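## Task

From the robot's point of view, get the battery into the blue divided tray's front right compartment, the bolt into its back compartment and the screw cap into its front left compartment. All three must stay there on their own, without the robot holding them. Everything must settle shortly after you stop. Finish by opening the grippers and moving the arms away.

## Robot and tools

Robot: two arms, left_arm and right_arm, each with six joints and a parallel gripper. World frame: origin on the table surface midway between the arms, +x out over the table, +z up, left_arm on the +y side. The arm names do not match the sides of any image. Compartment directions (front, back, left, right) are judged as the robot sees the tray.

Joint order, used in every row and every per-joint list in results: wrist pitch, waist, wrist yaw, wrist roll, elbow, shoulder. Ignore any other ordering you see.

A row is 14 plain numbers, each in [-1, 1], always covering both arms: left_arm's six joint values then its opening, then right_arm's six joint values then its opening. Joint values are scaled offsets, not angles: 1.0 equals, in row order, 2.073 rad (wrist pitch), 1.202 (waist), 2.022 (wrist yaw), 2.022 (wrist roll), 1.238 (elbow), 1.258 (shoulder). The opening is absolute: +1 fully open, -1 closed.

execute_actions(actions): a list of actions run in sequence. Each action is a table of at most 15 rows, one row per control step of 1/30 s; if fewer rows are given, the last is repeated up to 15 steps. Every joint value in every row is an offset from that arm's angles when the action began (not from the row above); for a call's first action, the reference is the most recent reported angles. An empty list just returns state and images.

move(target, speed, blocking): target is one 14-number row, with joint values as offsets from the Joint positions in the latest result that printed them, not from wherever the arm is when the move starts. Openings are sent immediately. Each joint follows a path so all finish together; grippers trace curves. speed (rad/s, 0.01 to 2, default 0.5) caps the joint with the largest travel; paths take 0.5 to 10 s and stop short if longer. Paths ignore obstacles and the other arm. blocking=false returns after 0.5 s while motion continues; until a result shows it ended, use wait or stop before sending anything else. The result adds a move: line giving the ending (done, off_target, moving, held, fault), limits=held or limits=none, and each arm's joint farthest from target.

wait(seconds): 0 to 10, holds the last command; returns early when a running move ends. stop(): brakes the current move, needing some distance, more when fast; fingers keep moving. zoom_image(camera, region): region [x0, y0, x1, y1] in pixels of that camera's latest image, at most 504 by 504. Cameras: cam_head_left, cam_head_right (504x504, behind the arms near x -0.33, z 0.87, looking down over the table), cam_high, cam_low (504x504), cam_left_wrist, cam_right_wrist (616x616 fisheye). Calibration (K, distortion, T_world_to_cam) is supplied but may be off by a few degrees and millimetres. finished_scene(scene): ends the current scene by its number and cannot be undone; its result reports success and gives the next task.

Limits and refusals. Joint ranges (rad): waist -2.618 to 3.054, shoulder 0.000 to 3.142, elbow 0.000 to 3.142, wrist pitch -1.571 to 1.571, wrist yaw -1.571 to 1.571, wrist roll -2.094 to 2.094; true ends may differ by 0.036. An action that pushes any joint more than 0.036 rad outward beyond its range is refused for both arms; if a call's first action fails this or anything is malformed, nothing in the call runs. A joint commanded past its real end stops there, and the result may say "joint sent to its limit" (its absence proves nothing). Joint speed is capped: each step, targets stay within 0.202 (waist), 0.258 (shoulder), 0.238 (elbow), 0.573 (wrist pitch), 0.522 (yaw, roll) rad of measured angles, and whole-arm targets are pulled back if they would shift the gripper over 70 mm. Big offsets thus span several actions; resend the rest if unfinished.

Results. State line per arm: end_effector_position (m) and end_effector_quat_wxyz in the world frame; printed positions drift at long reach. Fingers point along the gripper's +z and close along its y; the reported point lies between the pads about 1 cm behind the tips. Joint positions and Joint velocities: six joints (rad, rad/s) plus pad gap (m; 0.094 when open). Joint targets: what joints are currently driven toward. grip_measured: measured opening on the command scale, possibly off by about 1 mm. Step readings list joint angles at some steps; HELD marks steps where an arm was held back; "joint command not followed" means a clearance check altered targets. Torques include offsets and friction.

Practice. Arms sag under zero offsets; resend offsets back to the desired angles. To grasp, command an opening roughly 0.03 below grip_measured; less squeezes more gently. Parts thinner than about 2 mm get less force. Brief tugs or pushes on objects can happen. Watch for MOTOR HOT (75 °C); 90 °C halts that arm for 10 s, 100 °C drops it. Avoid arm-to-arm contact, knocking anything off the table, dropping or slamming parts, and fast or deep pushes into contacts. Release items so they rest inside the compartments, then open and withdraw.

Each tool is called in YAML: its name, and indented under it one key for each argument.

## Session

execute_actions:
  actions: []

Scene clock: 0.00 s.
left_arm: end_effector_position=(+0.4444, +0.5857, +0.3020) grip_measured=+1.000 end_effector_quat_wxyz=(+0.392, +0.621, +0.414, +0.537) | right_arm: end_effector_position=(+0.3955, -0.3971, +0.1861) grip_measured=+1.000 end_effector_quat_wxyz=(+0.566, +0.142, +0.805, -0.108)
Joint names: [wrist pitch, waist, wrist yaw, wrist roll, elbow, shoulder]
Joint positions: left_arm=[0.238 0.56  0.733 2.028 1.46  1.854 0.094] | right_arm=[ 0.354 -0.331  0.004 -0.012  0.769  1.466  0.094]
Joint velocities: left_arm=[-0.037 -0.002 -0.051  0.11  -0.022  0.002  0.   ] | right_arm=[-0.037 -0.002 -0.066  0.051 -0.007 -0.017  0.   ]
Joint torques (N m, as the arm reports them, + toward a larger angle): no reading
Joint targets: left_arm=[0.216 0.560 0.735 2.024 1.462 1.854] | right_arm=[0.366 -0.331 0.004 -0.012 0.781 1.453]
camera_calibration (this result's frames):
cam_left_wrist: T_world_to_cam=[[-0.158568, 0.198661, -0.967155, 0.239507], [-0.649386, 0.716884, 0.253723, -0.211257], [0.743743, 0.66829, 0.0153327, -0.606619], [0, 0, 0, 1]] pos_world=[0.35196, 0.509264, 0.294543]
cam_right_wrist: T_world_to_cam=[[-0.304138, -0.952424, -0.0197202, -0.249991], [-0.837653, 0.277233, -0.470615, 0.542433], [0.453692, -0.126613, -0.882118, 0.0397145], [0, 0, 0, 1]] pos_world=[0.360321, -0.383449, 0.28538]

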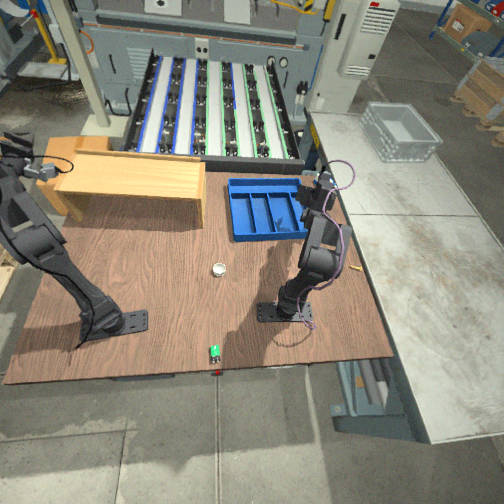

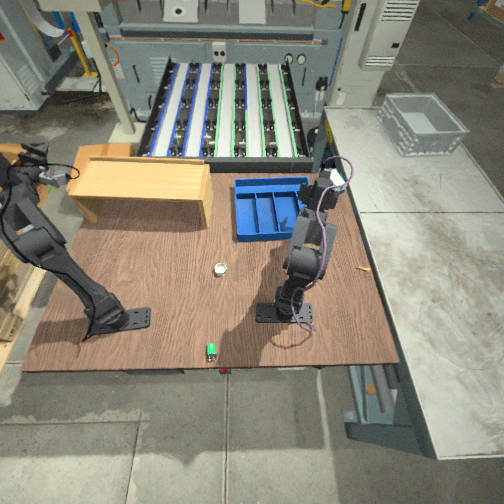

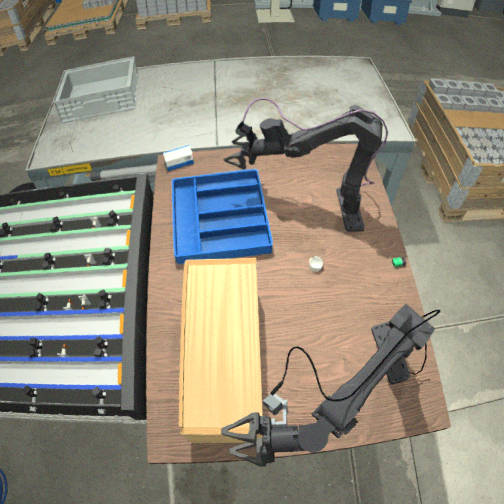

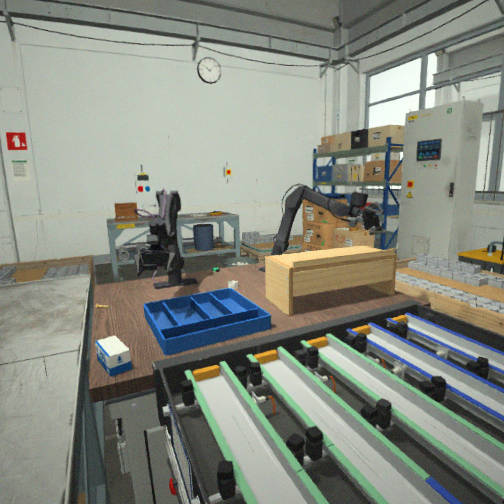

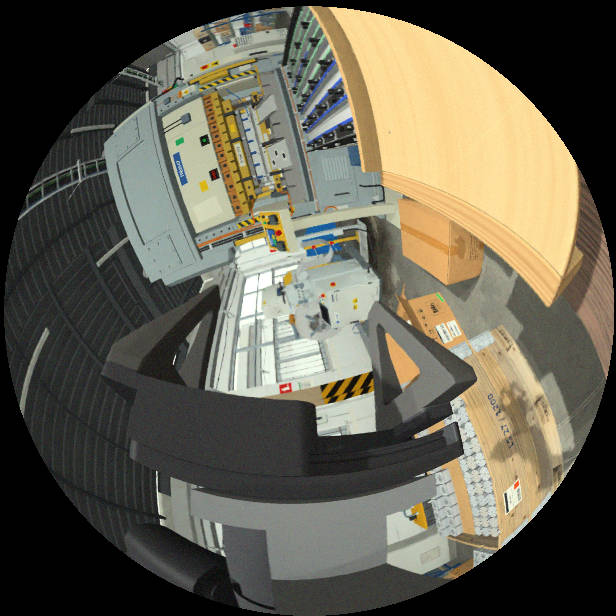

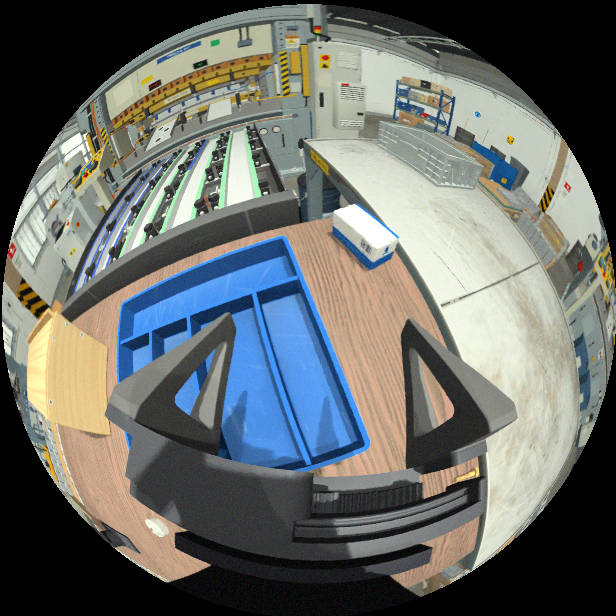

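zoom_image:
  camera: "cam_head_left"
  region: [180,160,400,380]

zoom_image:
  camera: "cam_high"
  region: [130,130,430,300]

zoom_image:
  camera: "cam_low"
  region: [60,250,300,380]

Region (180, 160, 400, 380) of cam_head_left's 504x504 image, scaled by 2.291, with more detail than that image has.

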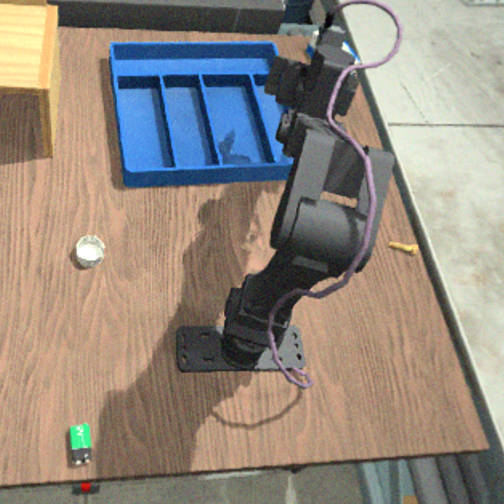

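Region (130, 130, 430, 300) of cam_high's 504x504 image, scaled by 1.680, with more detail than that image has; it fills the top 286 rows of this view, and the rest is white.

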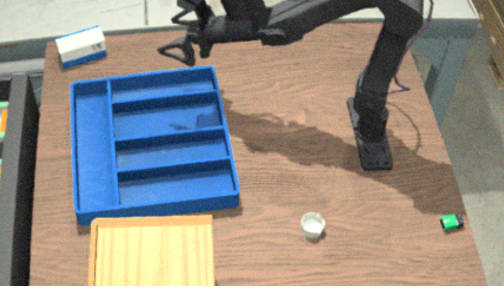

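Region (60, 250, 300, 380) of cam_low's 504x504 image, scaled by 2.100, with more detail than that image has; it fills the top 273 rows of this view, and the rest is white.

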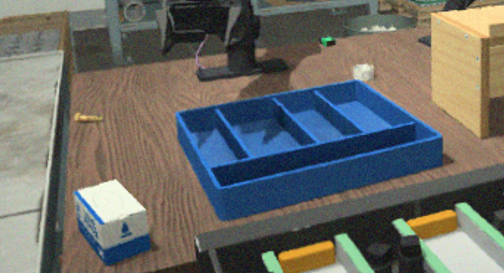

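move:
  target: [-0.597,-1.0,-0.3625,-0.652,0.13,-0.202,1, -0.808,-0.62,0,0.242,0.704,0.33,1]
  speed: 1.0

Scene clock: 4.87 s.
left_arm: end_effector_position=(+0.3141, +0.1265, +0.2305) grip_measured=+1.000 end_effector_quat_wxyz=(+0.284, +0.552, +0.783, +0.027) | right_arm: end_effector_position=(+0.1296, -0.5496, +0.1145) grip_measured=+1.000 end_effector_quat_wxyz=(-0.006, +0.708, +0.706, -0.000)
Joint names: [wrist pitch, waist, wrist yaw, wrist roll, elbow, shoulder]
Joint positions: left_arm=[-0.976 -0.642  0.009  0.72   1.603  1.618  0.094] | right_arm=[-1.312 -1.074  0.004  0.472  1.609  1.878  0.094]
Joint velocities: left_arm=[-0.007 -0.002  0.037  0.007  0.017  0.007  0.   ] | right_arm=[ 0.007 -0.012  0.022 -0.037 -0.002 -0.032  0.   ]
Joint torques (N m, as the arm reports them, + toward a larger angle): left_arm=[  0.98   0.05  -0.03  -0.08  10.51 -10.57] | right_arm=[ 0.06 -0.11  0.    0.01  8.92 -6.66]
Joint targets: left_arm=[-1.000 -0.642 0.000 0.710 1.621 1.600] | right_arm=[-1.321 -1.077 0.004 0.478 1.640 1.881]
move: off_target (left_arm, right_arm); limits=none; left_arm: farthest joint: the wrist pitch, 0.024 radians from its target (1.237 radians at the start); right_arm: farthest joint: the elbow, 0.032 radians from its target (0.872 radians at the start)
camera_calibration (this result's frames):
cam_left_wrist: T_world_to_cam=[[-0.82743, -0.507912, -0.239551, 0.372723], [-0.559184, 0.784463, 0.2682, 0.0112514], [0.0516965, 0.35587, -0.933104, 0.273801], [0, 0, 0, 1]] pos_world=[0.30054, 0.083047, 0.341753]
cam_right_wrist: T_world_to_cam=[[-0.998625, 0.0171727, -0.0495225, 0.148718], [-0.0209523, 0.735256, 0.677466, 0.342695], [0.0480457, 0.677572, -0.733885, 0.555517], [0, 0, 0, 1]] pos_world=[0.129003, -0.630925, 0.182887]

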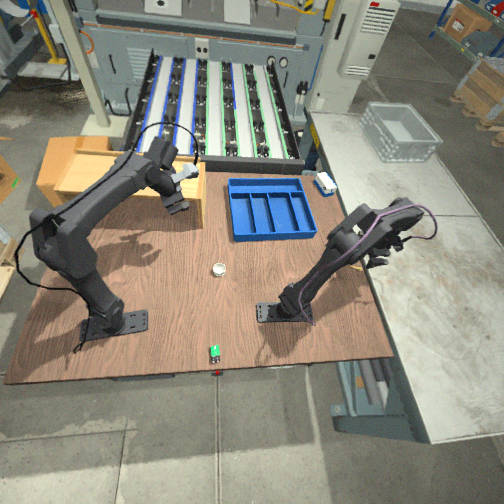

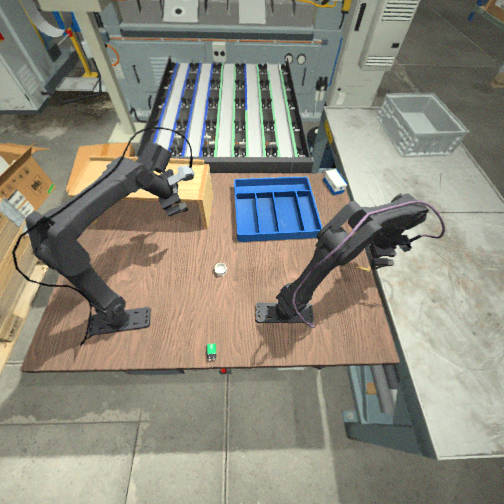

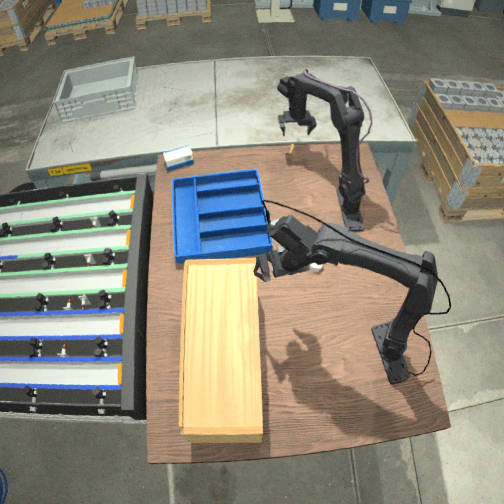

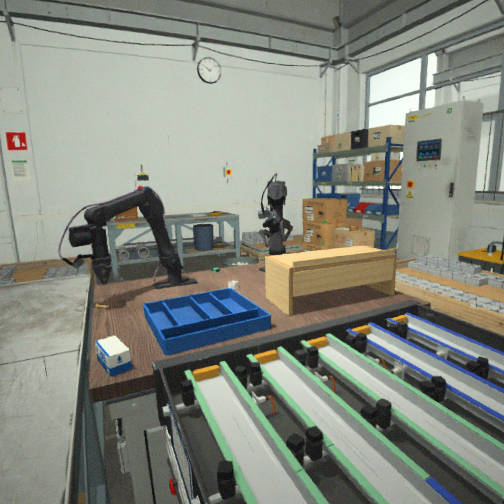

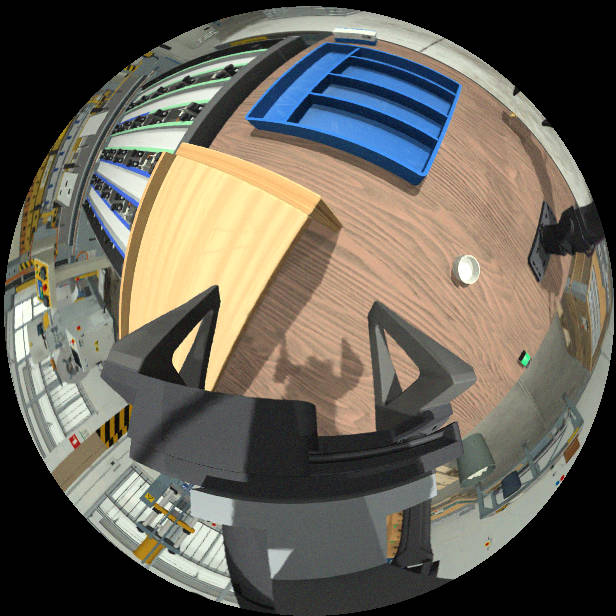

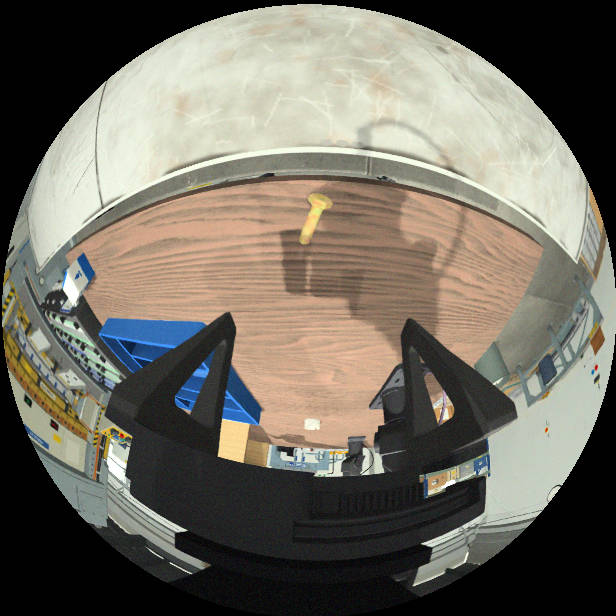

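move:
  target: [-0.133,-0.464,0,0,0.053,0.29,1, 0.111,-0.003,0,0.19,-0.069,0.099,0.2]
  speed: 0.6

Scene clock: 7.30 s.
left_arm: end_effector_position=(+0.1329, -0.0018, +0.0904) grip_measured=+1.000 end_effector_quat_wxyz=(+0.002, +0.780, +0.626, -0.003) | right_arm: end_effector_position=(+0.1418, -0.5738, +0.0504) grip_measured=+0.203 end_effector_quat_wxyz=(-0.000, +0.828, +0.560, -0.002)
Joint names: [wrist pitch, waist, wrist yaw, wrist roll, elbow, shoulder]
Joint positions: left_arm=[-1.237 -1.205  0.006  0.72   1.645  1.975  0.094] | right_arm=[-1.095 -1.074  0.004  0.851  1.53   2.007  0.057]
Joint velocities: left_arm=[-0.037 -0.017 -0.037 -0.007 -0.027 -0.002  0.   ] | right_arm=[-0.022 -0.002 -0.051 -0.022  0.002  0.007  0.001]
Joint torques (N m, as the arm reports them, + toward a larger angle): left_arm=[  0.02   0.24   0.05   0.05  10.06 -11.05] | right_arm=[ 0.29 -0.33 -0.01  0.05  5.46 -8.06]
Joint targets: left_arm=[-1.252 -1.200 0.008 0.720 1.668 1.983] | right_arm=[-1.082 -1.078 0.004 0.856 1.524 2.002]
move: off_target (left_arm); limits=none; left_arm: farthest joint: the elbow, 0.024 radians from its target (0.066 radians at the start); right_arm: farthest joint: the wrist pitch, 0.013 radians from its target (0.231 radians at the start)
camera_calibration (this result's frames):
cam_left_wrist: T_world_to_cam=[[-0.996725, 0.0577487, 0.0566148, 0.120736], [0.0808712, 0.710765, 0.698766, -0.07602], [0.000113031, 0.701055, -0.713107, 0.18569], [0, 0, 0, 1]] pos_world=[0.126467, -0.0831191, 0.178702]
cam_right_wrist: T_world_to_cam=[[-0.921571, 0.384317, -0.0548408, 0.35823], [0.251449, 0.698557, 0.669919, 0.344888], [0.295771, 0.603588, -0.740406, 0.447023], [0, 0, 0, 1]] pos_world=[0.111196, -0.648416, 0.119577]

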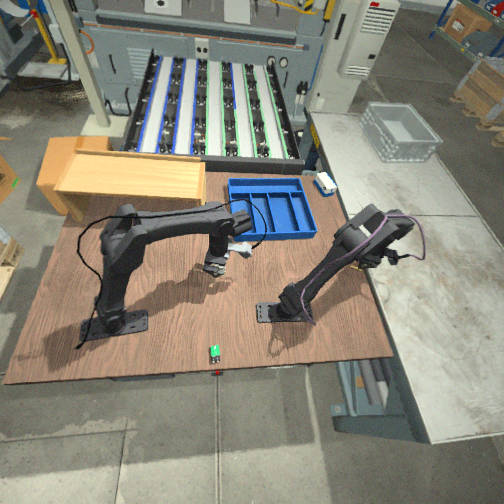

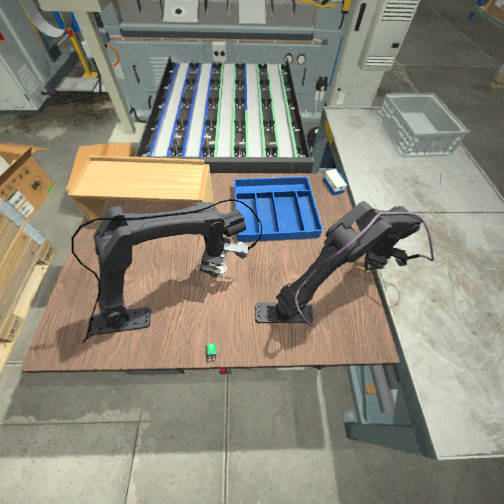

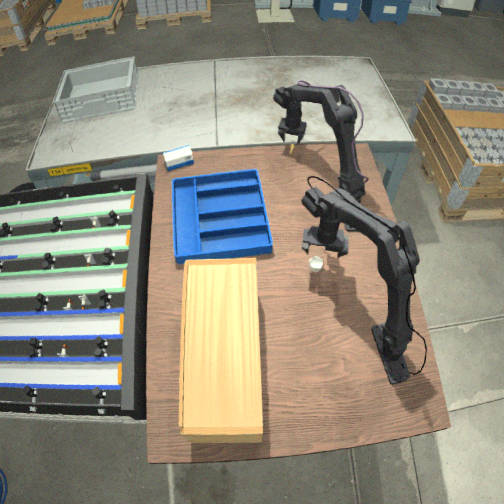

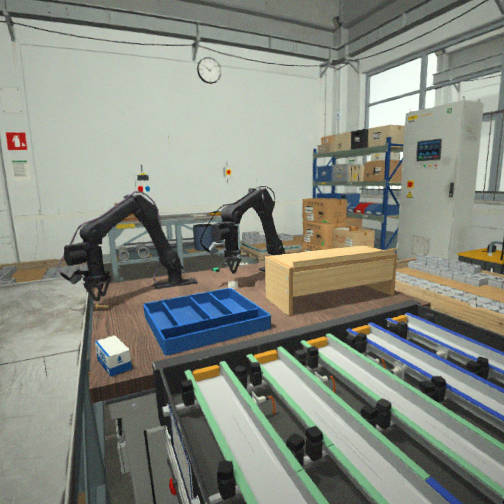

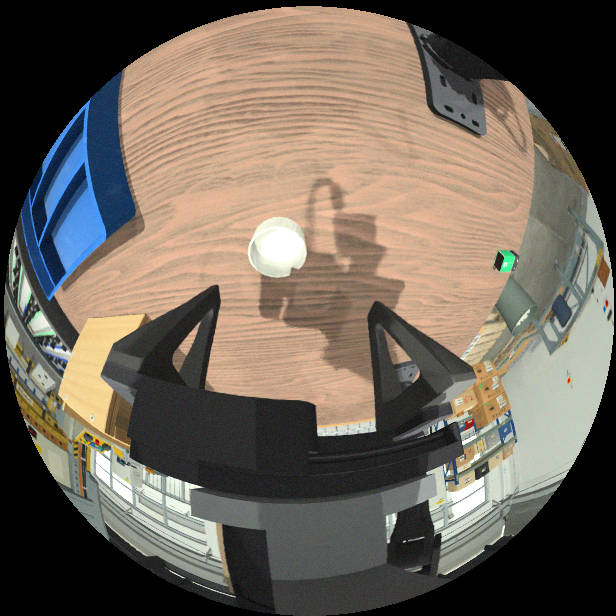

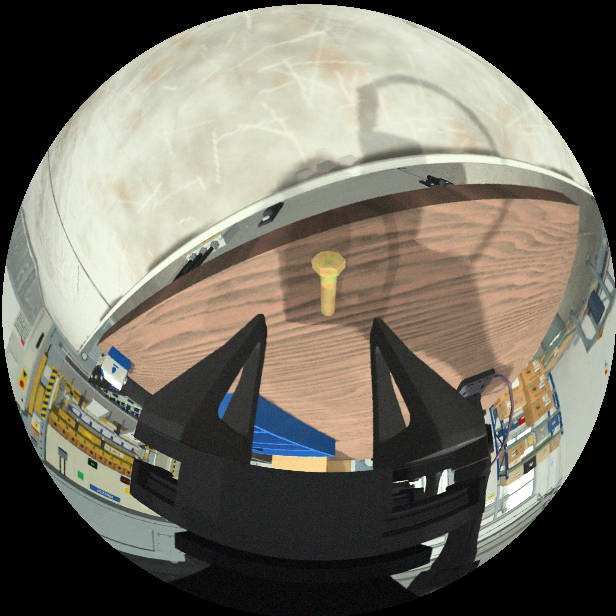

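move:
  target: [0.117,0.032,0,0,-0.115,0.098,0.6, 0.069,0,0,0,-0.1026,0.0135,0.0]
  speed: 0.25

Scene clock: 9.83 s.
left_arm: end_effector_position=(+0.1495, -0.0065, +0.0194) grip_measured=+0.602 end_effector_quat_wxyz=(+0.000, +0.769, +0.639, -0.003) | right_arm: end_effector_position=(+0.1384, -0.5670, +0.0157) grip_measured=+0.003 end_effector_quat_wxyz=(-0.003, +0.829, +0.560, -0.001)
Joint names: [wrist pitch, waist, wrist yaw, wrist roll, elbow, shoulder]
Joint positions: left_arm=[-1.003 -1.173  0.006  0.72   1.516  2.083  0.075] | right_arm=[-0.964 -1.074  0.004  0.851  1.411  2.024  0.047]
Joint velocities: left_arm=[-0.007 -0.017  0.007 -0.066 -0.007 -0.002  0.   ] | right_arm=[ 0.022  0.012 -0.051 -0.037  0.007 -0.002  0.002]
Joint torques (N m, as the arm reports them, + toward a larger angle): left_arm=[  0.24   0.47   0.02   0.06   6.09 -11.47] | right_arm=[ 0.3  -0.02  0.    0.    5.05 -7.67]
Joint targets: left_arm=[-0.994 -1.166 0.006 0.720 1.503 2.098] | right_arm=[-0.952 -1.074 0.004 0.850 1.403 2.024]
move: done; limits=none; left_arm: farthest joint: the shoulder, 0.016 radians from its target (0.124 radians at the start); right_arm: farthest joint: the wrist pitch, 0.012 radians from its target (0.142 radians at the start)
camera_calibration (this result's frames):
cam_left_wrist: T_world_to_cam=[[-0.997953, 0.0259963, 0.0584368, 0.141551], [0.0595533, 0.710901, 0.700766, -0.0212217], [-0.0233254, 0.702812, -0.710993, 0.14185], [0, 0, 0, 1]] pos_world=[0.145833, -0.0882873, 0.107454]
cam_right_wrist: T_world_to_cam=[[-0.92156, 0.384937, -0.0504955, 0.350822], [0.253451, 0.695035, 0.672822, 0.361921], [0.29409, 0.607248, -0.738079, 0.420525], [0, 0, 0, 1]] pos_world=[0.107902, -0.641955, 0.0845871]

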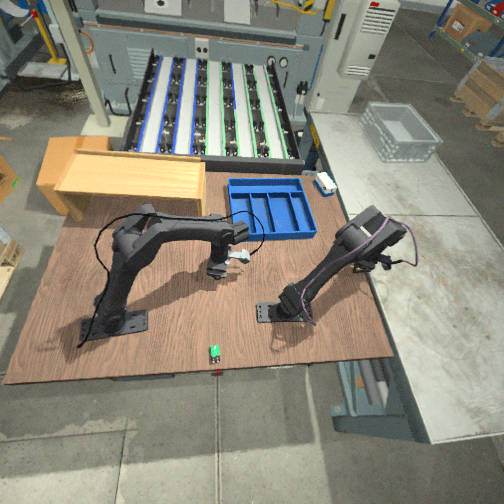

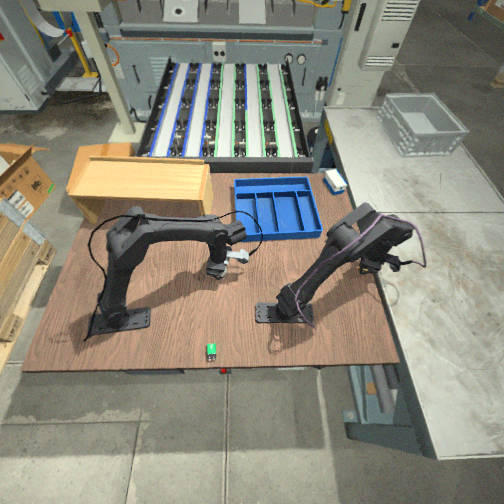

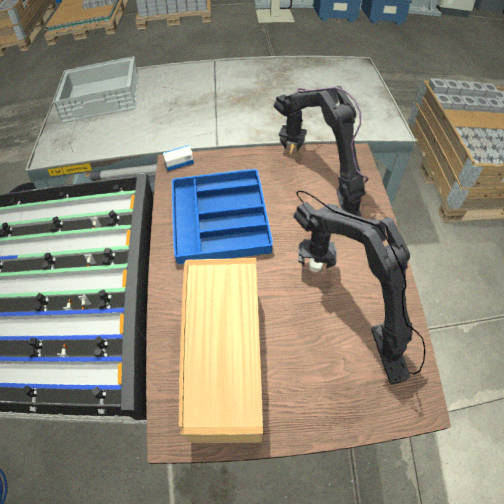

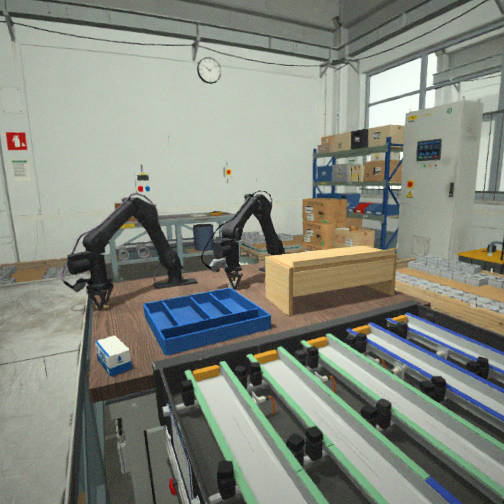

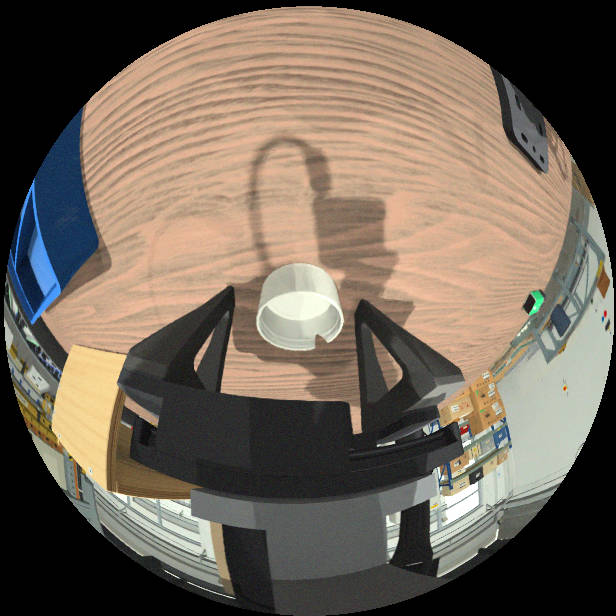

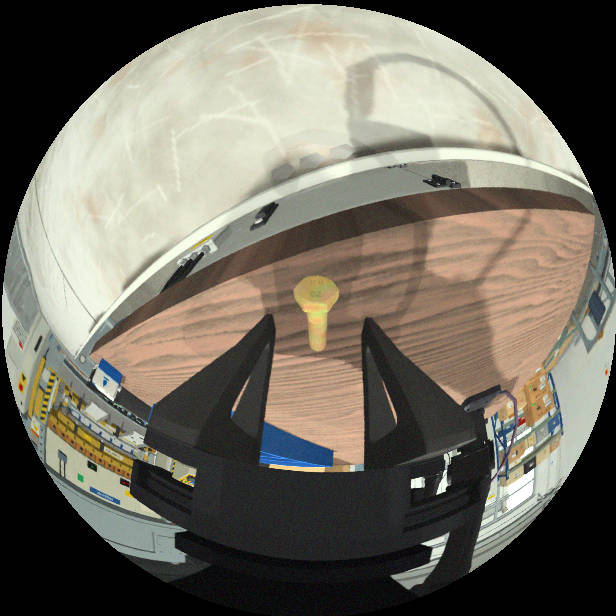

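execute_actions:
  actions:
    - [[0,0,0,0,-0.01,0.012,0.1, 0.005,0,0,0,-0.006,0,-0.6]]
    - [[0,0,0,0,-0.01,0.012,-0.02, 0.005,0,0,0,-0.006,0,-0.8]]

Scene clock: 11.10 s.
left_arm: end_effector_position=(+0.1495, -0.0066, +0.0194) grip_measured=-0.019 end_effector_quat_wxyz=(+0.000, +0.769, +0.639, -0.003) | right_arm: end_effector_position=(+0.1384, -0.5671, +0.0157) grip_measured=-0.797 end_effector_quat_wxyz=(-0.003, +0.829, +0.560, -0.001)
Joint names: [wrist pitch, waist, wrist yaw, wrist roll, elbow, shoulder]
Joint positions: left_arm=[-1.003 -1.173  0.006  0.72   1.516  2.083  0.046] | right_arm=[-0.964 -1.074  0.004  0.851  1.411  2.024  0.01 ]
Joint velocities: left_arm=[-0.007 -0.012 -0.051  0.007  0.002  0.022 -0.001] | right_arm=[-0.066 -0.022 -0.066 -0.022 -0.002 -0.002 -0.001]
Joint torques (N m, as the arm reports them, + toward a larger angle): left_arm=[  0.15  -0.08   0.07   0.07   6.53 -11.37] | right_arm=[ 0.25 -0.04 -0.01  0.01  5.16 -7.72]
Joint targets: left_arm=[-1.003 -1.173 0.006 0.720 1.503 2.098] | right_arm=[-0.954 -1.074 0.004 0.851 1.404 2.024]
Step readings (joint positions; steps 1 to 15: 1st action; 16 to 30: 2nd action):
0: left_arm=[-1.003 -1.173 0.006 0.720 1.516 2.083] | right_arm=[-0.964 -1.074 0.004 0.851 1.411 2.024]
1: left_arm=[-1.003 -1.173 0.006 0.720 1.516 2.083] | right_arm=[-0.964 -1.074 0.004 0.851 1.411 2.024]
2: left_arm=[-1.003 -1.173 0.006 0.720 1.516 2.083] | right_arm=[-0.964 -1.074 0.004 0.851 1.411 2.024]
4: left_arm=[-1.003 -1.173 0.006 0.720 1.516 2.083] | right_arm=[-0.964 -1.074 0.004 0.851 1.411 2.024]
8: left_arm=[-1.003 -1.173 0.006 0.720 1.516 2.083] | right_arm=[-0.964 -1.074 0.004 0.851 1.411 2.024]
15: left_arm=[-1.003 -1.173 0.006 0.720 1.516 2.083] | right_arm=[-0.964 -1.074 0.004 0.851 1.411 2.024]
16: left_arm=[-1.003 -1.173 0.006 0.720 1.516 2.083] | right_arm=[-0.964 -1.074 0.004 0.851 1.411 2.024]
17: left_arm=[-1.003 -1.173 0.006 0.720 1.516 2.083] | right_arm=[-0.964 -1.074 0.004 0.851 1.411 2.024]
19: left_arm=[-1.003 -1.173 0.006 0.720 1.516 2.083] | right_arm=[-0.964 -1.074 0.004 0.851 1.411 2.024]
23: left_arm=[-1.003 -1.173 0.006 0.720 1.516 2.083] | right_arm=[-0.964 -1.074 0.004 0.851 1.411 2.024]
30: Joint positions above
camera_calibration (this result's frames):
cam_left_wrist: T_world_to_cam=[[-0.997964, 0.0260155, 0.0582344, 0.141607], [0.0594172, 0.711131, 0.700544, -0.0211404], [-0.0231872, 0.702578, -0.711229, 0.141891], [0, 0, 0, 1]] pos_world=[0.145865, -0.0883401, 0.107481]
cam_right_wrist: T_world_to_cam=[[-0.921552, 0.38492, -0.0507853, 0.350888], [0.253335, 0.695264, 0.672629, 0.362118], [0.294218, 0.606997, -0.738235, 0.420406], [0, 0, 0, 1]] pos_world=[0.107933, -0.642016, 0.0846067]

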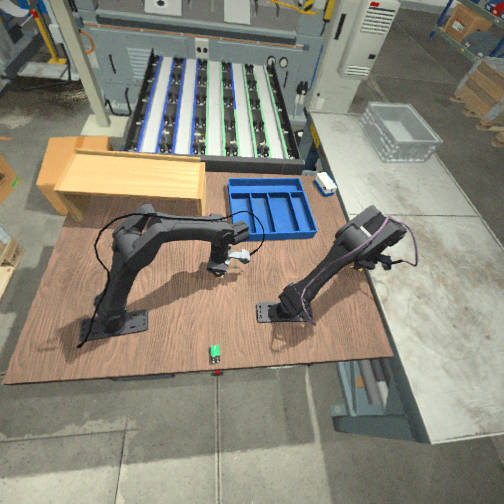

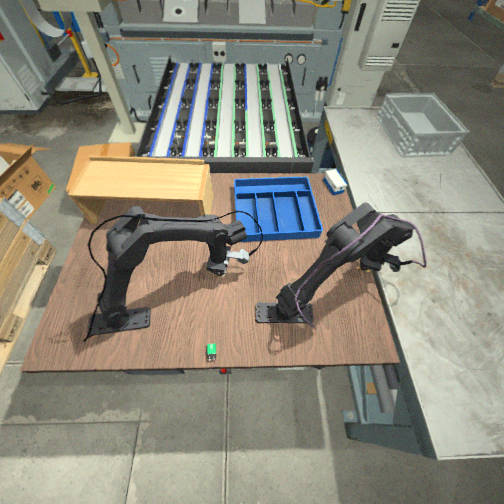

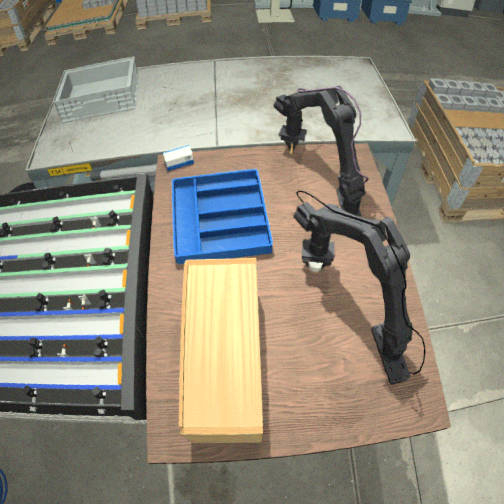

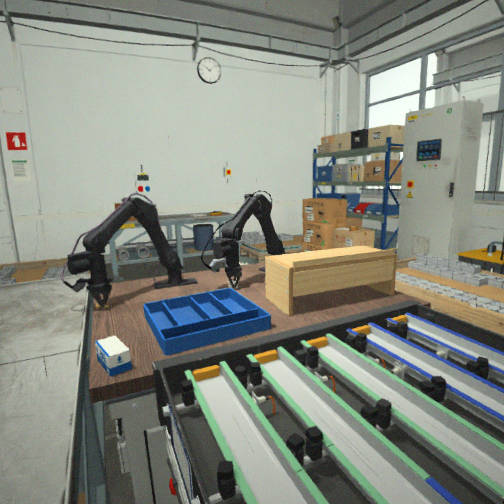

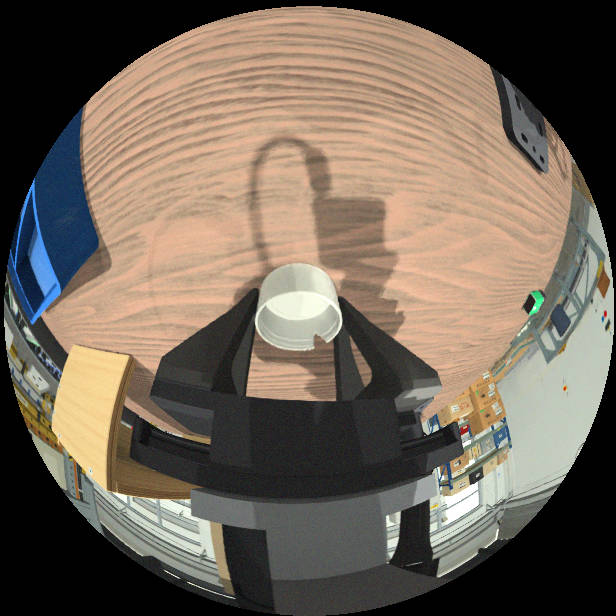

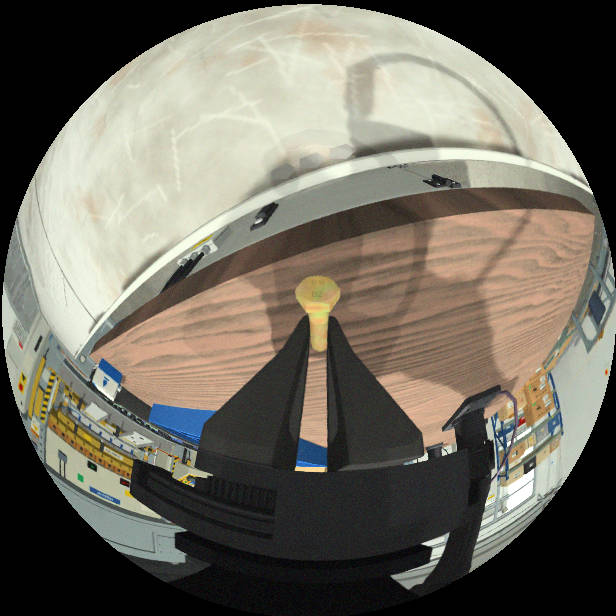

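Both still closing freely; continue.

execute_actions:
  actions:
    - [[0,0,0,0,-0.01,0.012,-0.09, 0.005,0,0,0,-0.006,0,-0.86]]
    - [[0,0,0,0,-0.01,0.012,-0.14, 0.005,0,0,0,-0.006,0,-0.9]]

Scene clock: 12.23 s.
left_arm: end_effector_position=(+0.1495, -0.0066, +0.0194) grip_measured=-0.096 end_effector_quat_wxyz=(+0.000, +0.769, +0.639, -0.003) | right_arm: end_effector_position=(+0.1384, -0.5671, +0.0157) grip_measured=-0.884 end_effector_quat_wxyz=(-0.003, +0.829, +0.560, -0.001)
Joint names: [wrist pitch, waist, wrist yaw, wrist roll, elbow, shoulder]
Joint positions: left_arm=[-1.003 -1.173  0.006  0.72   1.516  2.083  0.042] | right_arm=[-0.964 -1.074  0.004  0.851  1.411  2.024  0.005]
Joint velocities: left_arm=[-0.037 -0.002 -0.051 -0.022  0.012 -0.012 -0.001] | right_arm=[-0.022  0.022  0.037  0.022  0.002  0.002 -0.001]
Joint torques (N m, as the arm reports them, + toward a larger angle): left_arm=[  0.17   0.05   0.04   0.06   6.4  -11.34] | right_arm=[ 0.25 -0.03  0.    0.    5.13 -7.71]
Joint targets: left_arm=[-1.003 -1.173 0.006 0.720 1.503 2.098] | right_arm=[-0.954 -1.074 0.004 0.851 1.404 2.024]
Step readings (joint positions; steps 1 to 15: 1st action; 16 to 30: 2nd action):
0: left_arm=[-1.003 -1.173 0.006 0.720 1.516 2.083] | right_arm=[-0.964 -1.074 0.004 0.851 1.411 2.024]
1: left_arm=[-1.003 -1.173 0.006 0.720 1.516 2.083] | right_arm=[-0.964 -1.074 0.004 0.851 1.411 2.024]
2: left_arm=[-1.003 -1.173 0.006 0.720 1.516 2.083] | right_arm=[-0.964 -1.074 0.004 0.851 1.411 2.024]
4: left_arm=[-1.003 -1.173 0.006 0.720 1.516 2.083] | right_arm=[-0.964 -1.074 0.004 0.851 1.411 2.024]
8: left_arm=[-1.003 -1.173 0.006 0.720 1.516 2.083] | right_arm=[-0.964 -1.074 0.004 0.851 1.411 2.024]
15: left_arm=[-1.003 -1.173 0.006 0.720 1.516 2.083] | right_arm=[-0.964 -1.074 0.004 0.851 1.411 2.024]
16: left_arm=[-1.003 -1.173 0.006 0.720 1.516 2.083] | right_arm=[-0.964 -1.074 0.004 0.851 1.411 2.024]
17: left_arm=[-1.003 -1.173 0.006 0.720 1.516 2.083] | right_arm=[-0.964 -1.074 0.004 0.851 1.411 2.024]
19: left_arm=[-1.003 -1.173 0.006 0.720 1.516 2.083] | right_arm=[-0.964 -1.074 0.004 0.851 1.411 2.024]
23: left_arm=[-1.003 -1.173 0.006 0.720 1.516 2.083] | right_arm=[-0.964 -1.074 0.004 0.851 1.411 2.024]
30: Joint positions above
camera_calibration (this result's frames):
cam_left_wrist: T_world_to_cam=[[-0.997964, 0.0260155, 0.0582344, 0.141607], [0.0594172, 0.711131, 0.700544, -0.0211404], [-0.0231872, 0.702578, -0.711229, 0.141891], [0, 0, 0, 1]] pos_world=[0.145865, -0.0883401, 0.107481]
cam_right_wrist: T_world_to_cam=[[-0.921552, 0.38492, -0.0507853, 0.350888], [0.253335, 0.695264, 0.672629, 0.362118], [0.294218, 0.606997, -0.738235, 0.420406], [0, 0, 0, 1]] pos_world=[0.107933, -0.642016, 0.0846067]

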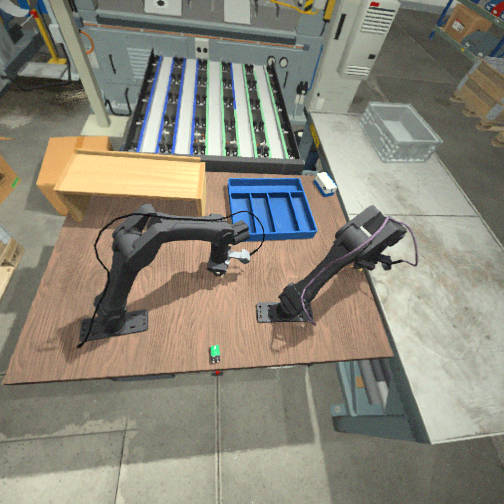

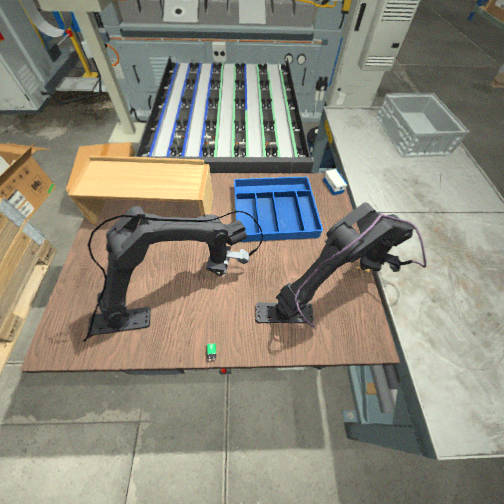

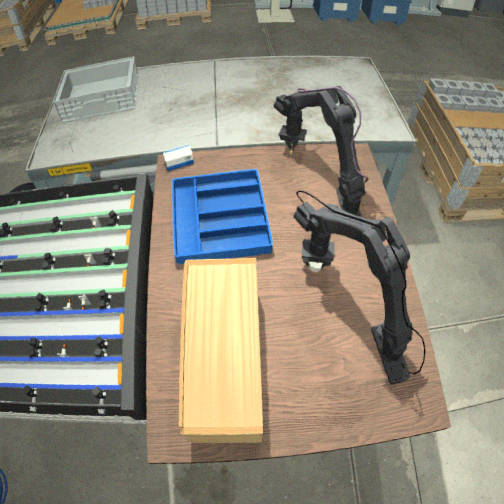

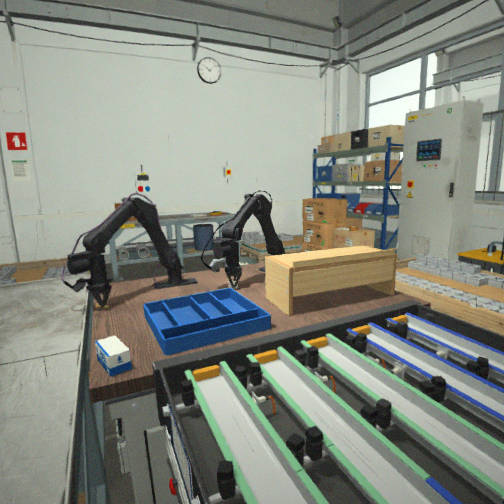

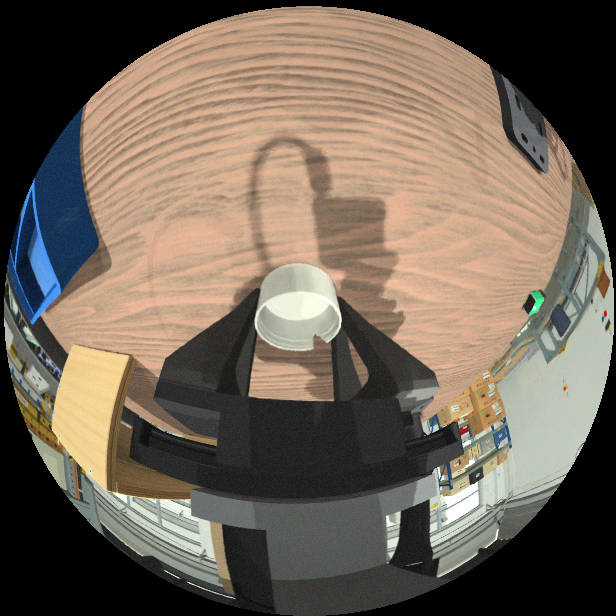

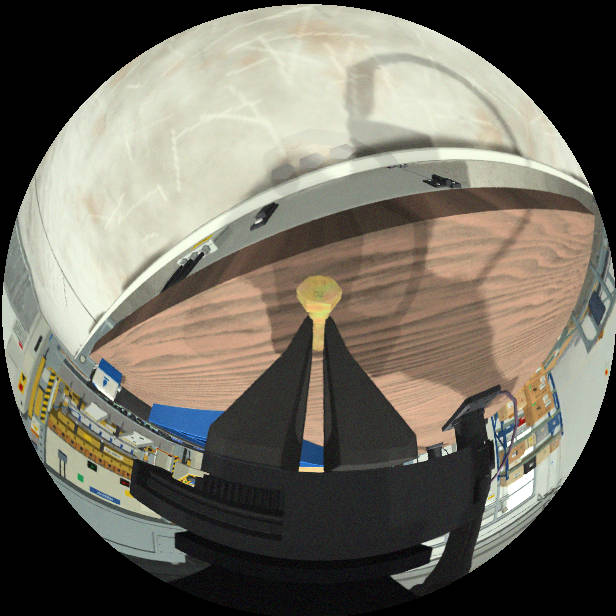

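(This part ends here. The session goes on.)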